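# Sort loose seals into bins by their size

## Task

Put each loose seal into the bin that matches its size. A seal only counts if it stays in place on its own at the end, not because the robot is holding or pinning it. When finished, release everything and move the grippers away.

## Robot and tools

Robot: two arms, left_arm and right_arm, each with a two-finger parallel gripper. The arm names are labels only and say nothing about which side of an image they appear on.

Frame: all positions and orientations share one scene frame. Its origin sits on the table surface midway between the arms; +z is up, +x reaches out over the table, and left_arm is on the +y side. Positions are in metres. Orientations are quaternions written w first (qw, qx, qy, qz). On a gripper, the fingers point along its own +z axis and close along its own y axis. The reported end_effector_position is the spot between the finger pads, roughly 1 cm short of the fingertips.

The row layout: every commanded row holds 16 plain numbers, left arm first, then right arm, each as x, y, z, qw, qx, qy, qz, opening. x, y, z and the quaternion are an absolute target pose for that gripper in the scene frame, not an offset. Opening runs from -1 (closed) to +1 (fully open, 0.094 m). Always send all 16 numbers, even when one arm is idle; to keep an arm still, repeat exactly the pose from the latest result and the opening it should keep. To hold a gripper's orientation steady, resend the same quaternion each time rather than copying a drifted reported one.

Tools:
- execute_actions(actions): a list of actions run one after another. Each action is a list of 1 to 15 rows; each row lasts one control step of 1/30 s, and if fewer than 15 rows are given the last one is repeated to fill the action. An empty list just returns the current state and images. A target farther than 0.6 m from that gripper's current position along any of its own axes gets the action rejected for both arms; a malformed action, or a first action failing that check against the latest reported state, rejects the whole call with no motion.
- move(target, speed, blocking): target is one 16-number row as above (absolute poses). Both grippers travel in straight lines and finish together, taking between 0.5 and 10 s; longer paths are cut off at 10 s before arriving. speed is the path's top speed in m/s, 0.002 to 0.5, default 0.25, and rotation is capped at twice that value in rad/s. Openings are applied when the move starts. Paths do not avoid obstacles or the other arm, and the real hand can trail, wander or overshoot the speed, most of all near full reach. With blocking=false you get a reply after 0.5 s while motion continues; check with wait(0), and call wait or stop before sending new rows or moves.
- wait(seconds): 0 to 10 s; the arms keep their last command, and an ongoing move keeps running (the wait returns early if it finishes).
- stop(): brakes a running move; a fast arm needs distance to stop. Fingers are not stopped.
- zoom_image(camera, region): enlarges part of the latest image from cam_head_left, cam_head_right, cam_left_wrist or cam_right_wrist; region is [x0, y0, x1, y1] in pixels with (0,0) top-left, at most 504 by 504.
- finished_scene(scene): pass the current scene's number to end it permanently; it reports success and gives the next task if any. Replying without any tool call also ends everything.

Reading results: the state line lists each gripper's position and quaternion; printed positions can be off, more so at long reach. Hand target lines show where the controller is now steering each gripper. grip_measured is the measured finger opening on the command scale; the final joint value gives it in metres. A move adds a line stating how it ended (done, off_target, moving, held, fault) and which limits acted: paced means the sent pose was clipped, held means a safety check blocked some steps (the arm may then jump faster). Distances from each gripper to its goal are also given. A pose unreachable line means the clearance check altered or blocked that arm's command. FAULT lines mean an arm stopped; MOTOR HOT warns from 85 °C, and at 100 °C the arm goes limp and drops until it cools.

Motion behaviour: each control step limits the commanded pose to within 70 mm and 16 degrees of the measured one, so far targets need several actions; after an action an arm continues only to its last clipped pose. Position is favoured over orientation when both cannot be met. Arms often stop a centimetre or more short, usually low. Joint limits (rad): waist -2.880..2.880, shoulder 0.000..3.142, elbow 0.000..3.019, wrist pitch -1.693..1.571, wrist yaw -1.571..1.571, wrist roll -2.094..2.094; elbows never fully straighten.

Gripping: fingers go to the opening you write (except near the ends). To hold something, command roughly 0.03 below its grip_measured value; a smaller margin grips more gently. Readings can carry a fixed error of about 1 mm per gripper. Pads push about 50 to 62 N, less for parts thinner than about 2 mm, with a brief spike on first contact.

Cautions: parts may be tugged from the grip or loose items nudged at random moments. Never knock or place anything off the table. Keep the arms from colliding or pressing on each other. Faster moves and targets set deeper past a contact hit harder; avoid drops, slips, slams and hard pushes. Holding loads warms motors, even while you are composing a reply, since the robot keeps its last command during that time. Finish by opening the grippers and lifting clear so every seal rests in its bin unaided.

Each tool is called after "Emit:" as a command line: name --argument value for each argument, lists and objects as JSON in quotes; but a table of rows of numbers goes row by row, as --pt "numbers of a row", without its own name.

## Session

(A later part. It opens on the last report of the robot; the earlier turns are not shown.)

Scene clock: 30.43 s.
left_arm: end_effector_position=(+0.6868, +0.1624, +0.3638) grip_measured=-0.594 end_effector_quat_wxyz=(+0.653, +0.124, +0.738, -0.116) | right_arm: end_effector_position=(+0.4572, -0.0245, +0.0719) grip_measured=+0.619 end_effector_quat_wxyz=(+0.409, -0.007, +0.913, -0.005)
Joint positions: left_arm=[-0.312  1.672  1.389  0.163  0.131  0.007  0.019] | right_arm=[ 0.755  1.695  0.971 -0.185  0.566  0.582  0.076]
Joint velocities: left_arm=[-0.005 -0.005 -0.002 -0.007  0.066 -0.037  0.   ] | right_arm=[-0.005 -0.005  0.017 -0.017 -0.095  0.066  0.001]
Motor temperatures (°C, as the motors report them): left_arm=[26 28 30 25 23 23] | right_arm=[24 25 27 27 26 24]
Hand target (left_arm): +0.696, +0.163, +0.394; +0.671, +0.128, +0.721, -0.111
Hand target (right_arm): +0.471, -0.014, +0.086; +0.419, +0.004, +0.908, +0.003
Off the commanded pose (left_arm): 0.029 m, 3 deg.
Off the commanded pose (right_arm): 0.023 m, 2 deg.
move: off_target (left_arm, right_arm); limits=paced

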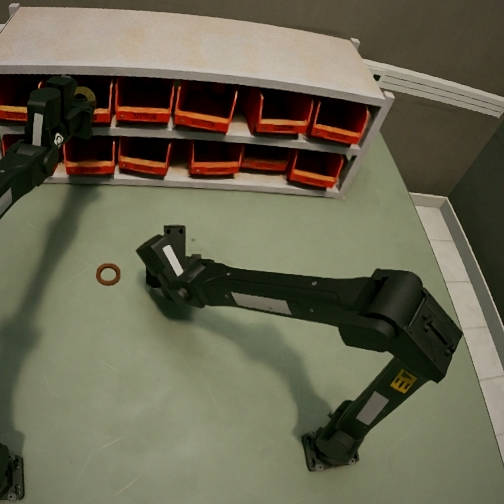

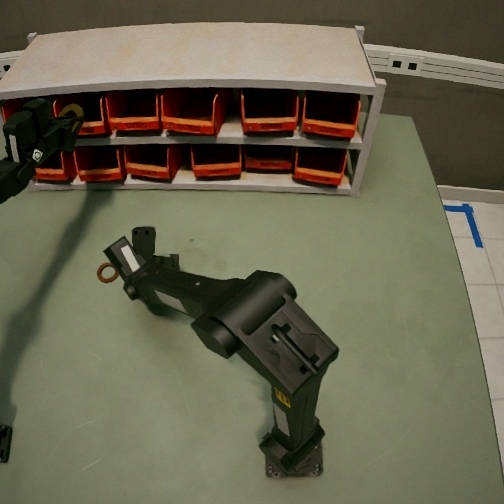

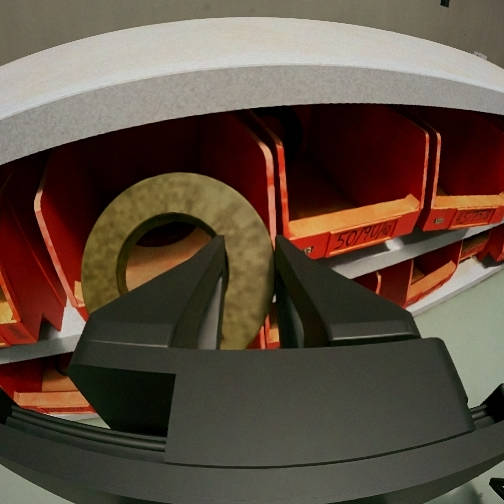

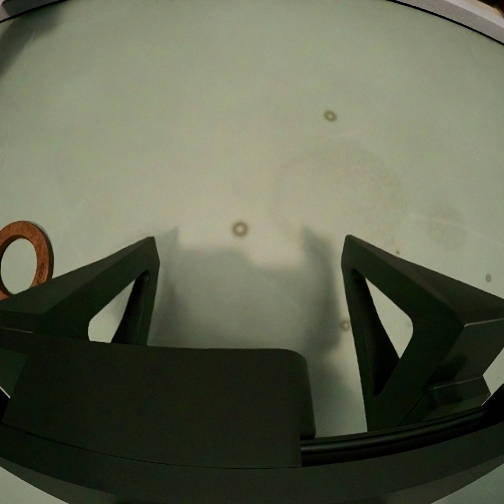

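Emit:
move --target '[0.812,0.171,0.388,0.67,0.127,0.722,-0.118,-0.64,0.47,0.15,0.06,0.423,0,0.906,0,0.7]' --speed 0.09

Scene clock: 33.43 s.
left_arm: end_effector_position=(+0.7958, +0.1653, +0.3528) grip_measured=-0.594 end_effector_quat_wxyz=(+0.648, +0.126, +0.741, -0.122) | right_arm: end_effector_position=(+0.4625, +0.1344, +0.0512) grip_measured=+0.699 end_effector_quat_wxyz=(+0.416, -0.006, +0.909, -0.008)
Joint positions: left_arm=[-0.271  1.954  1.767  0.055  0.183  0.007  0.019] | right_arm=[ 0.94   2.004  1.392 -0.396  0.686  0.761  0.08 ]
Joint velocities: left_arm=[-0.005 -0.005  0.022  0.012  0.007 -0.022  0.   ] | right_arm=[-0.005  0.015 -0.002 -0.022  0.022 -0.007 -0.001]
Motor temperatures (°C, as the motors report them): left_arm=[26 28 31 25 23 23] | right_arm=[24 25 27 27 26 24]
Hand target (left_arm): +0.807, +0.170, +0.388; +0.670, +0.127, +0.722, -0.117
Hand target (right_arm): +0.470, +0.149, +0.058; +0.422, +0.000, +0.907, +0.001
Off the commanded pose (left_arm): 0.039 m, 3 deg.
Off the commanded pose (right_arm): 0.019 m, 1 deg.
move: off_target (left_arm, right_arm)

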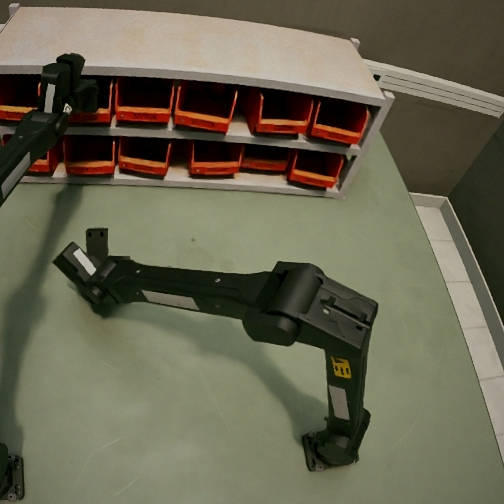

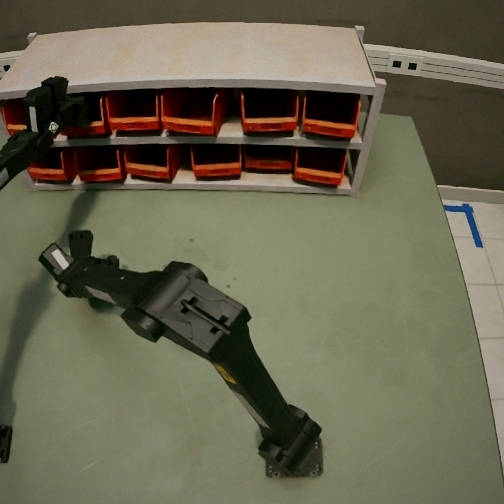

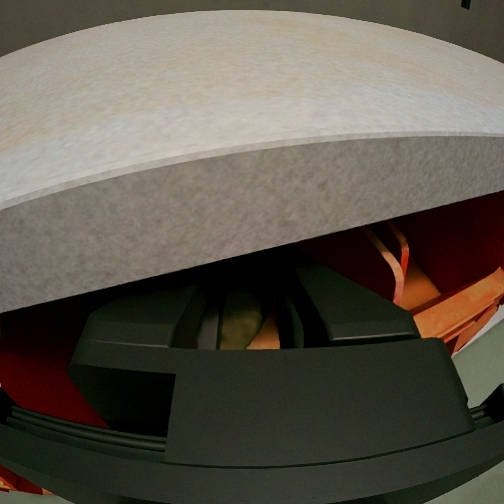

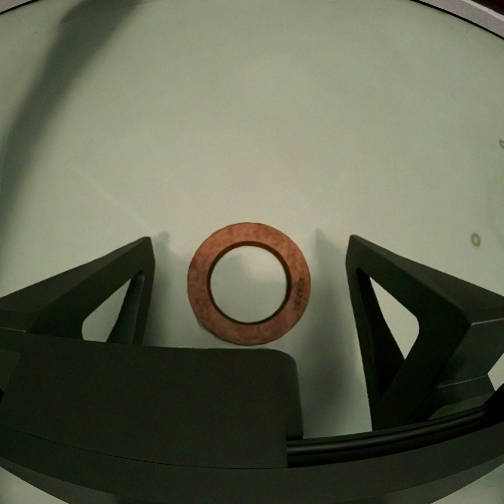

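Emit:
execute_actions --actions '[[[0.822,0.171,0.386,0.67,0.127,0.722,-0.118,-0.64,0.46,0.134,0.04,0.423,0,0.906,0,0.8]],[[0.822,0.171,0.386,0.67,0.127,0.722,-0.118,-0.45,0.459,0.134,0.025,0.423,0,0.906,0,0.8]],[[0.785,0.171,0.375,0.67,0.127,0.722,-0.118,-0.45,0.459,0.134,0.014,0.423,0,0.906,0,0.8]],[[0.75,0.171,0.375,0.67,0.127,0.722,-0.118,-0.45,0.459,0.134,0.004,0.423,0,0.906,0,0.8]],[[0.70,0.18,0.38,0.67,0.127,0.722,-0.118,-0.45,0.459,0.134,0.004,0.423,0,0.906,0,0.245]],[[0.66,0.21,0.38,0.67,0.127,0.722,-0.118,-0.45,0.459,0.134,0.004,0.423,0,0.906,0,0.245]]]'

Scene clock: 38.47 s.
left_arm: end_effector_position=(+0.6650, +0.2083, +0.3530) grip_measured=-0.452 end_effector_quat_wxyz=(+0.649, +0.123, +0.741, -0.121) | right_arm: end_effector_position=(+0.4620, +0.1326, +0.0166) grip_measured=+0.274 end_effector_quat_wxyz=(+0.424, +0.001, +0.906, +0.001)
Joint positions: left_arm=[-0.235  1.607  1.283  0.192  0.215  0.008  0.026] | right_arm=[ 0.94   2.051  1.349 -0.277  0.691  0.763  0.06 ]
Joint velocities: left_arm=[-0.005  0.005  0.012  0.002 -0.022 -0.022 -0.   ] | right_arm=[ 0.005 -0.015 -0.032  0.012  0.081 -0.037  0.001]
Motor temperatures (°C, as the motors report them): left_arm=[26 29 31 25 23 23] | right_arm=[24 25 27 27 26 24]
Hand target (left_arm): +0.660, +0.211, +0.380; +0.670, +0.127, +0.722, -0.118
Hand target (right_arm): +0.459, +0.134, +0.004; +0.423, +0.000, +0.906, -0.000
Off the commanded pose (left_arm): 0.028 m, 3 deg.
Off the commanded pose (right_arm): 0.013 m, 0 deg.

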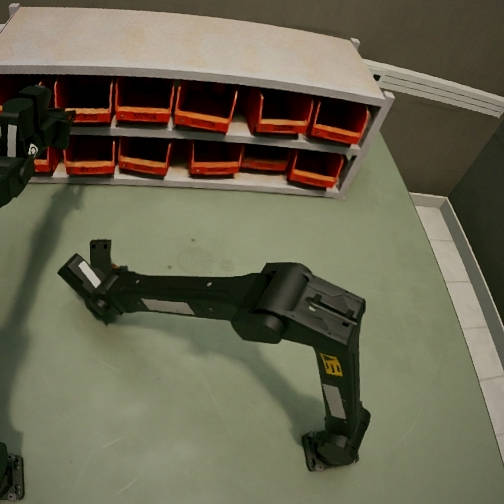

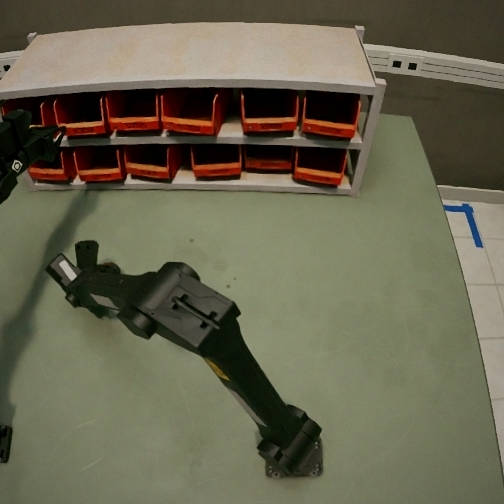

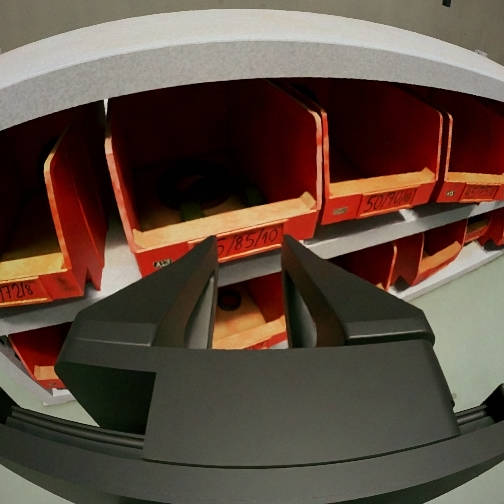

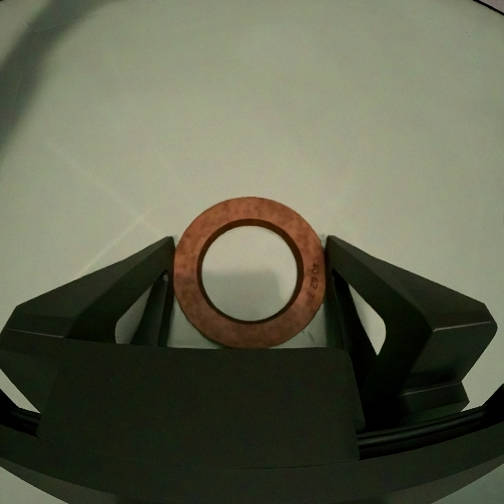

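Emit:
move --target '[0.60,0.30,0.36,0.68,0,0.733,0,0,0.46,0.08,0.08,0.423,0,0.906,0,0.24]' --speed 0.2

Emit:
move --target '[0.45,0.36,0.25,0.68,0,0.733,0,0,0.70,-0.445,0.372,0.68,0,0.733,0,0.24]' --speed 0.3

Scene clock: 40.80 s.
left_arm: end_effector_position=(+0.6065, +0.2958, +0.3393) grip_measured=-0.002 end_effector_quat_wxyz=(+0.661, +0.010, +0.750, +0.003) | right_arm: end_effector_position=(+0.4588, +0.0841, +0.0754) grip_measured=+0.274 end_effector_quat_wxyz=(+0.424, +0.002, +0.906, +0.002)
Joint positions: left_arm=[-0.19   1.441  1.053  0.262 -0.078  0.008  0.047] | right_arm=[ 0.895  1.869  1.234 -0.315  0.666  0.719  0.06 ]
Joint velocities: left_arm=[ 0.015 -0.005 -0.002  0.007  0.037 -0.051  0.   ] | right_arm=[-0.024  0.005 -0.007 -0.012  0.007 -0.022 -0.001]
Motor temperatures (°C, as the motors report them): left_arm=[26 29 31 25 23 23] | right_arm=[24 25 27 27 26 24]
Hand target (left_arm): +0.601, +0.301, +0.360; +0.679, +0.001, +0.734, +0.000
Hand target (right_arm): +0.460, +0.080, +0.081; +0.424, -0.000, +0.906, +0.000
Off the commanded pose (left_arm): 0.022 m, 3 deg.
Off the commanded pose (right_arm): 0.006 m, 0 deg.
move: off_target (left_arm)

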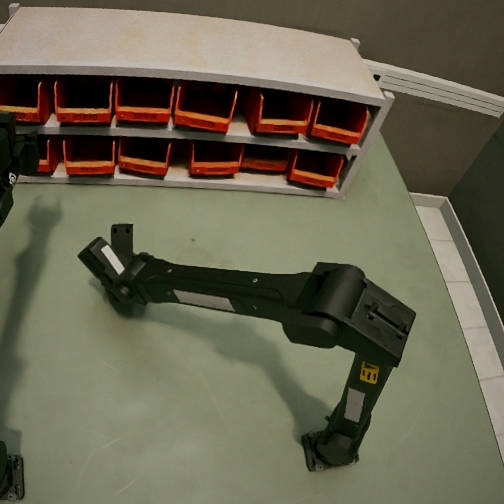

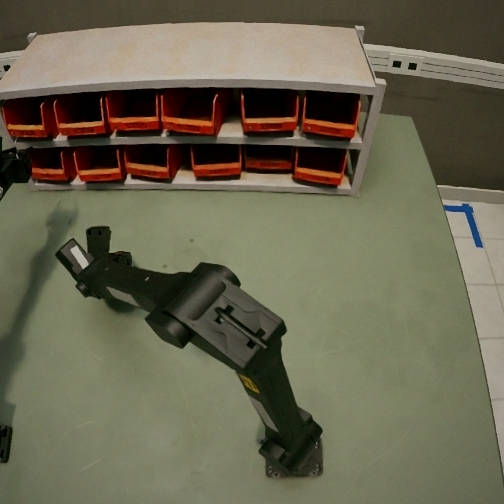

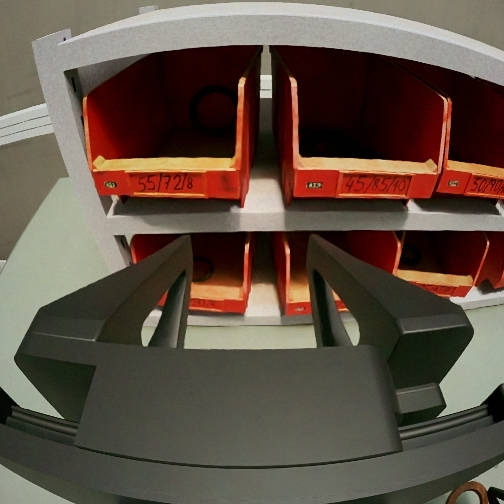

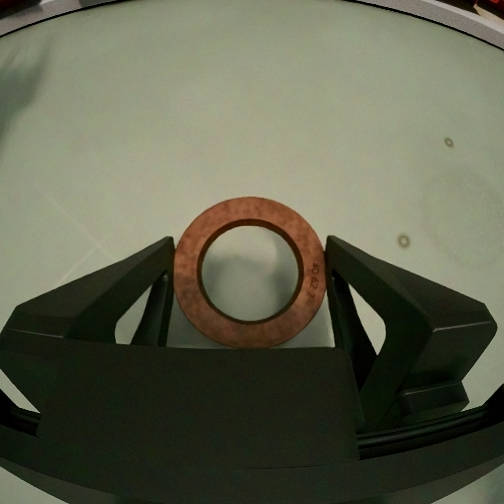

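Scene clock: 43.50 s.
left_arm: end_effector_position=(+0.4556, +0.3596, +0.2314) grip_measured=-0.002 end_effector_quat_wxyz=(+0.662, +0.001, +0.750, -0.002) | right_arm: end_effector_position=(+0.6811, -0.4577, +0.3471) grip_measured=+0.274 end_effector_quat_wxyz=(+0.663, +0.002, +0.748, +0.002)
Joint positions: left_arm=[-0.032  1.205  0.504  0.576  0.074  0.008  0.047] | right_arm=[-0.234  1.564  1.21   0.232 -0.191 -0.018  0.06 ]
Joint velocities: left_arm=[-0.015  0.005 -0.012 -0.007 -0.051  0.022 -0.001] | right_arm=[ 0.005  0.005 -0.002  0.002  0.007 -0.022  0.   ]
Motor temperatures (°C, as the motors report them): left_arm=[26 28 31 25 23 23] | right_arm=[24 25 27 27 26 24]
Hand target (left_arm): +0.453, +0.363, +0.248; +0.680, +0.001, +0.733, +0.002
Hand target (right_arm): +0.693, -0.454, +0.376; +0.685, -0.008, +0.729, -0.001
Off the commanded pose (left_arm): 0.019 m, 3 deg.
Off the commanded pose (right_arm): 0.034 m, 3 deg.
move: off_target (left_arm, right_arm)

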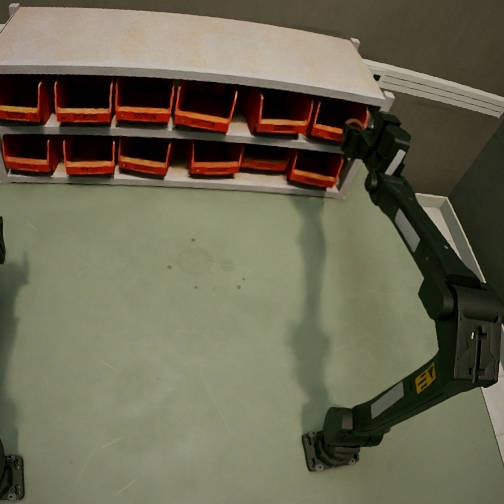

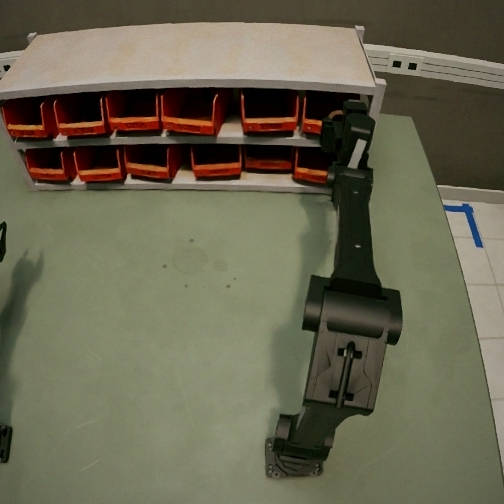

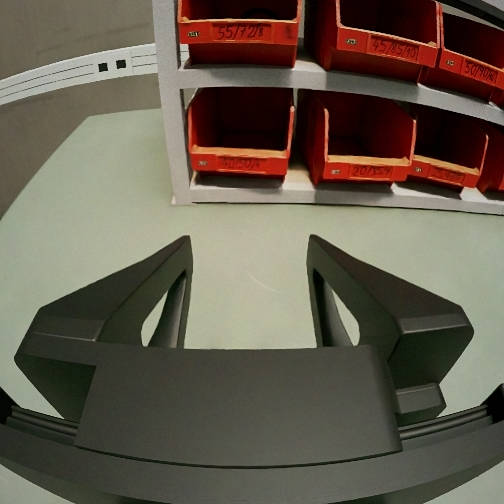

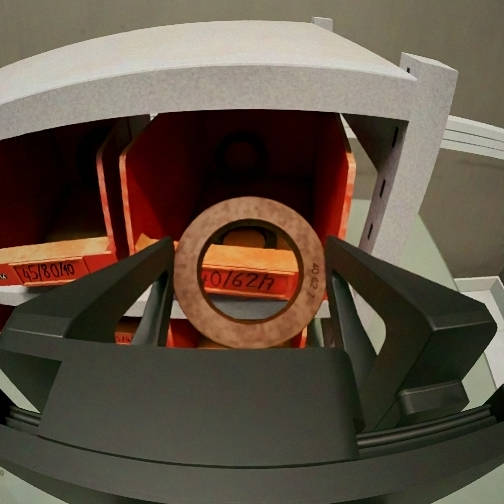

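Emit:
move --target '[0.45,0.36,0.25,0.68,0,0.733,0,0,0.808,-0.447,0.364,0.68,0,0.733,0,0.24]' --speed 0.08

Emit:
execute_actions --actions '[[[0.45,0.36,0.25,0.68,0,0.733,0,0,0.813,-0.447,0.347,0.68,0,0.733,0,0.24]],[[0.45,0.36,0.25,0.68,0,0.733,0,0,0.813,-0.447,0.347,0.68,0,0.733,0,0.4]]]'

Emit:
move --target '[0.45,0.36,0.25,0.68,0,0.733,0,0,0.62,-0.445,0.365,0.68,0,0.733,0,0.4]' --speed 0.2

Scene clock: 47.87 s.
left_arm: end_effector_position=(+0.4539, +0.3597, +0.2387) grip_measured=-0.002 end_effector_quat_wxyz=(+0.668, +0.001, +0.745, -0.001) | right_arm: end_effector_position=(+0.7926, -0.4512, +0.3411) grip_measured=+0.274 end_effector_quat_wxyz=(+0.668, -0.000, +0.744, -0.001)
Joint positions: left_arm=[-0.032  1.189  0.504  0.576  0.073  0.008  0.047] | right_arm=[-0.189  1.84   1.549  0.181 -0.145 -0.018  0.06 ]
Joint velocities: left_arm=[-0.005  0.005 -0.007  0.007 -0.022 -0.037  0.001] | right_arm=[-0.005 -0.005  0.002 -0.002 -0.022 -0.007 -0.   ]
Motor temperatures (°C, as the motors report them): left_arm=[26 28 30 25 23 23] | right_arm=[24 25 28 27 26 24]
Hand target (left_arm): +0.450, +0.360, +0.250; +0.680, -0.000, +0.733, -0.000
Hand target (right_arm): +0.805, -0.448, +0.362; +0.680, -0.000, +0.733, +0.000
Off the commanded pose (left_arm): 0.012 m, 2 deg.
Off the commanded pose (right_arm): 0.028 m, 2 deg.
move: off_target (left_arm, right_arm)

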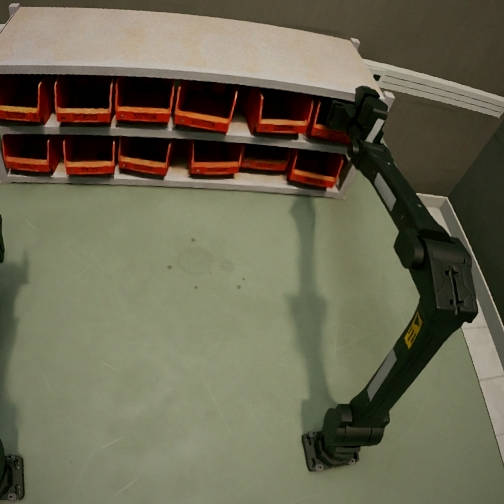

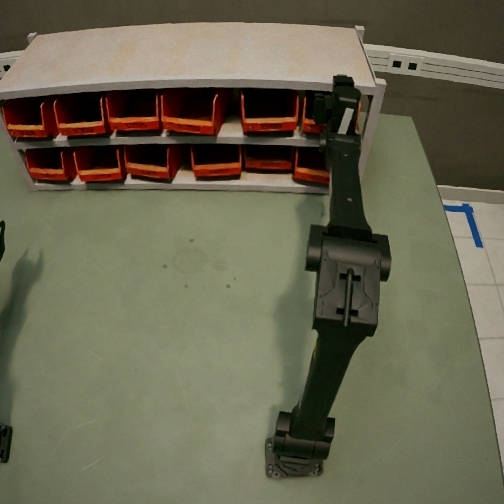

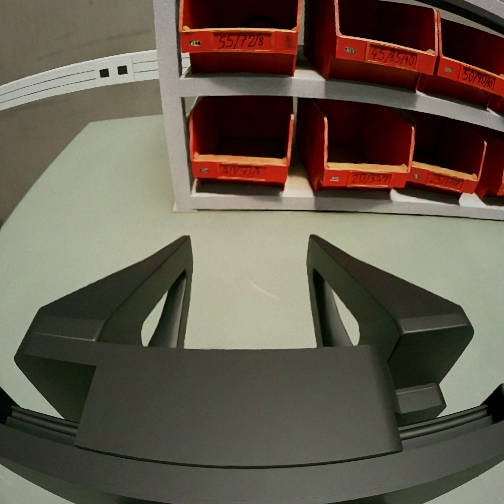

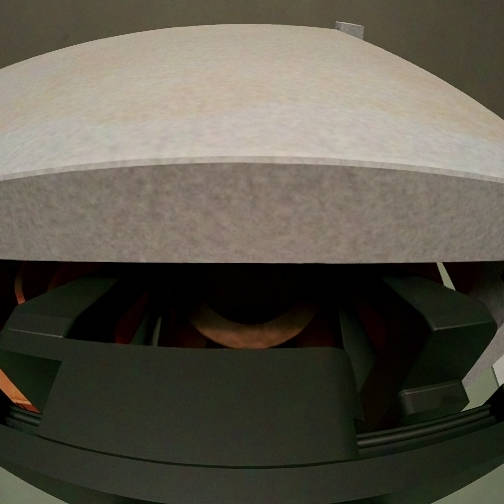

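Scene clock: 48.87 s.
left_arm: end_effector_position=(+0.4539, +0.3597, +0.2387) grip_measured=-0.002 end_effector_quat_wxyz=(+0.668, +0.001, +0.745, -0.001) | right_arm: end_effector_position=(+0.7991, -0.4513, +0.3196) grip_measured=+0.399 end_effector_quat_wxyz=(+0.658, +0.002, +0.753, -0.001)
Joint positions: left_arm=[-0.032  1.189  0.504  0.576  0.073  0.008  0.047] | right_arm=[-0.187  1.87   1.551  0.184 -0.142 -0.018  0.066]
Joint velocities: left_arm=[-0.005 -0.015  0.007  0.002 -0.095  0.037 -0.001] | right_arm=[-0.015  0.005  0.007 -0.022  0.037  0.007 -0.002]
Motor temperatures (°C, as the motors report them): left_arm=[26 28 30 25 23 23] | right_arm=[24 25 28 27 26 24]
Hand target (left_arm): +0.450, +0.360, +0.250; +0.680, -0.000, +0.733, -0.000
Hand target (right_arm): +0.810, -0.447, +0.347; +0.680, -0.000, +0.733, +0.000
Off the commanded pose (left_arm): 0.012 m, 2 deg.
Off the commanded pose (right_arm): 0.031 m, 3 deg.

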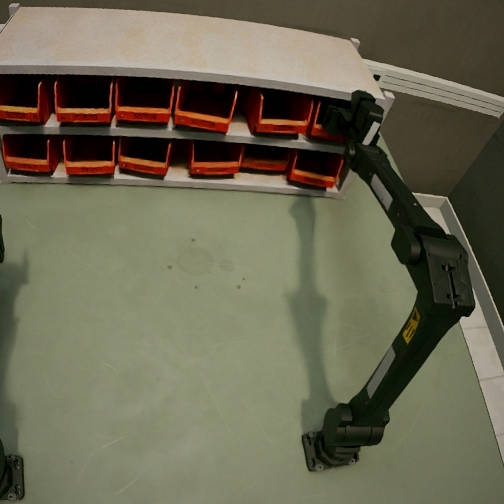

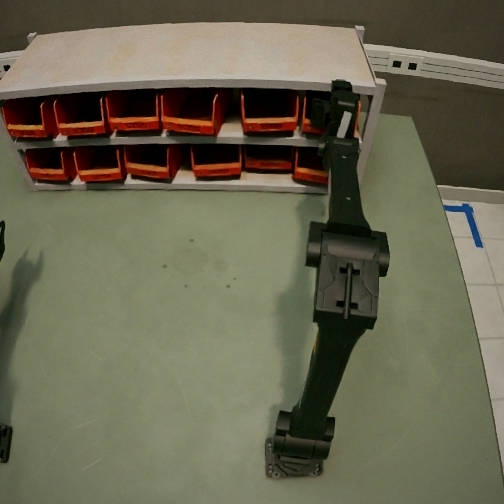

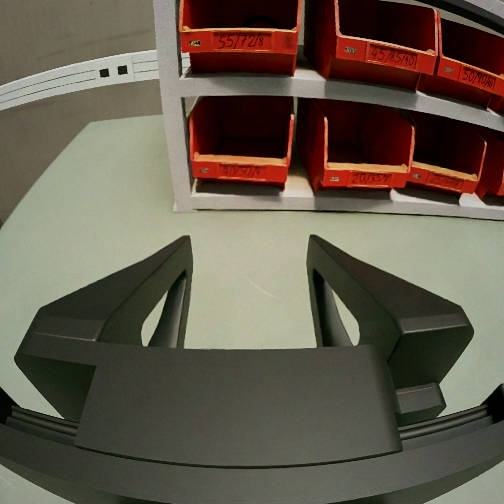

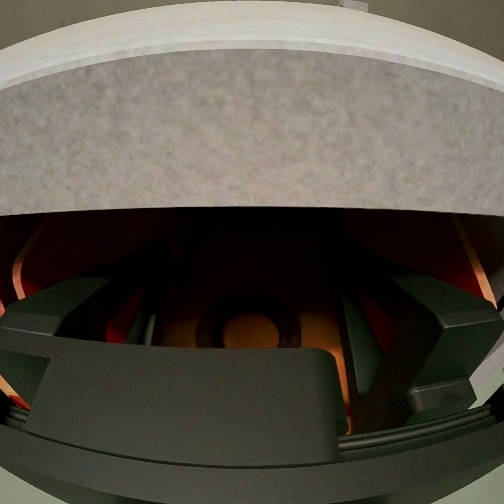

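Scene clock: 50.23 s.
left_arm: end_effector_position=(+0.4539, +0.3597, +0.2387) grip_measured=-0.002 end_effector_quat_wxyz=(+0.668, +0.001, +0.745, -0.001) | right_arm: end_effector_position=(+0.6209, -0.4392, +0.3634) grip_measured=+0.399 end_effector_quat_wxyz=(+0.674, -0.003, +0.739, -0.000)
Joint positions: left_arm=[-0.032  1.189  0.504  0.576  0.073  0.008  0.047] | right_arm=[-0.221  1.396  1.051  0.253 -0.184 -0.022  0.066]
Joint velocities: left_arm=[ 0.005  0.015 -0.002 -0.017  0.007 -0.037  0.001] | right_arm=[-0.005 -0.005 -0.002  0.007  0.037 -0.007  0.   ]
Motor temperatures (°C, as the motors report them): left_arm=[26 28 30 25 23 23] | right_arm=[24 25 28 27 26 24]
Hand target (left_arm): +0.450, +0.360, +0.250; +0.680, -0.000, +0.733, -0.000
Hand target (right_arm): +0.620, -0.443, +0.368; +0.680, -0.001, +0.733, -0.000
Off the commanded pose (left_arm): 0.012 m, 2 deg.
Off the commanded pose (right_arm): 0.006 m, 1 deg.
move: off_target (left_arm)

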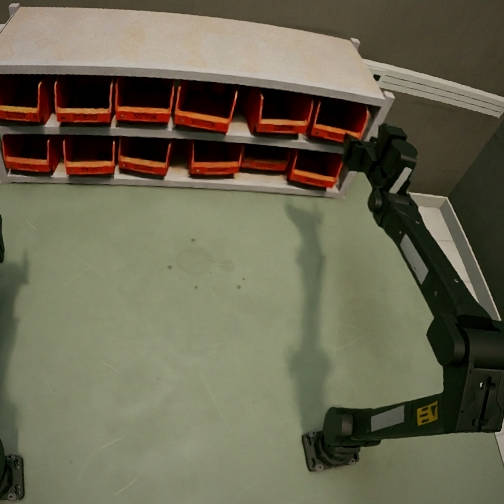

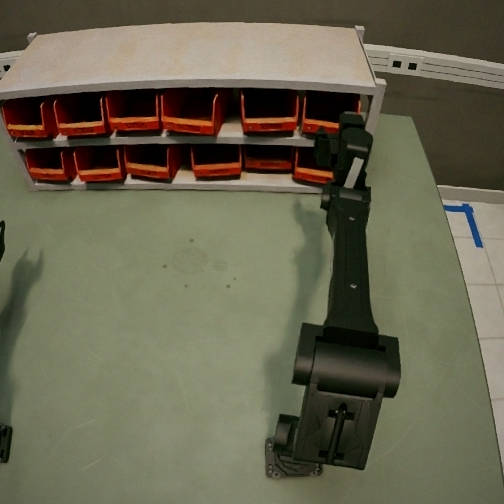

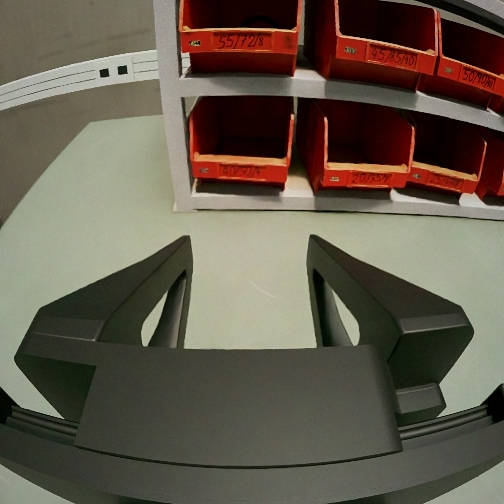

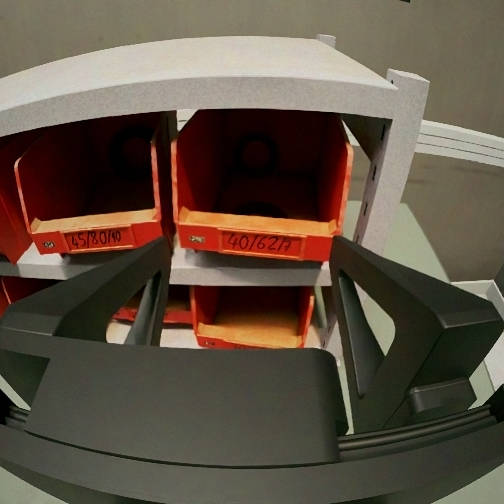

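Emit:
finished_scene --scene 2

The scene is finished: the task was done.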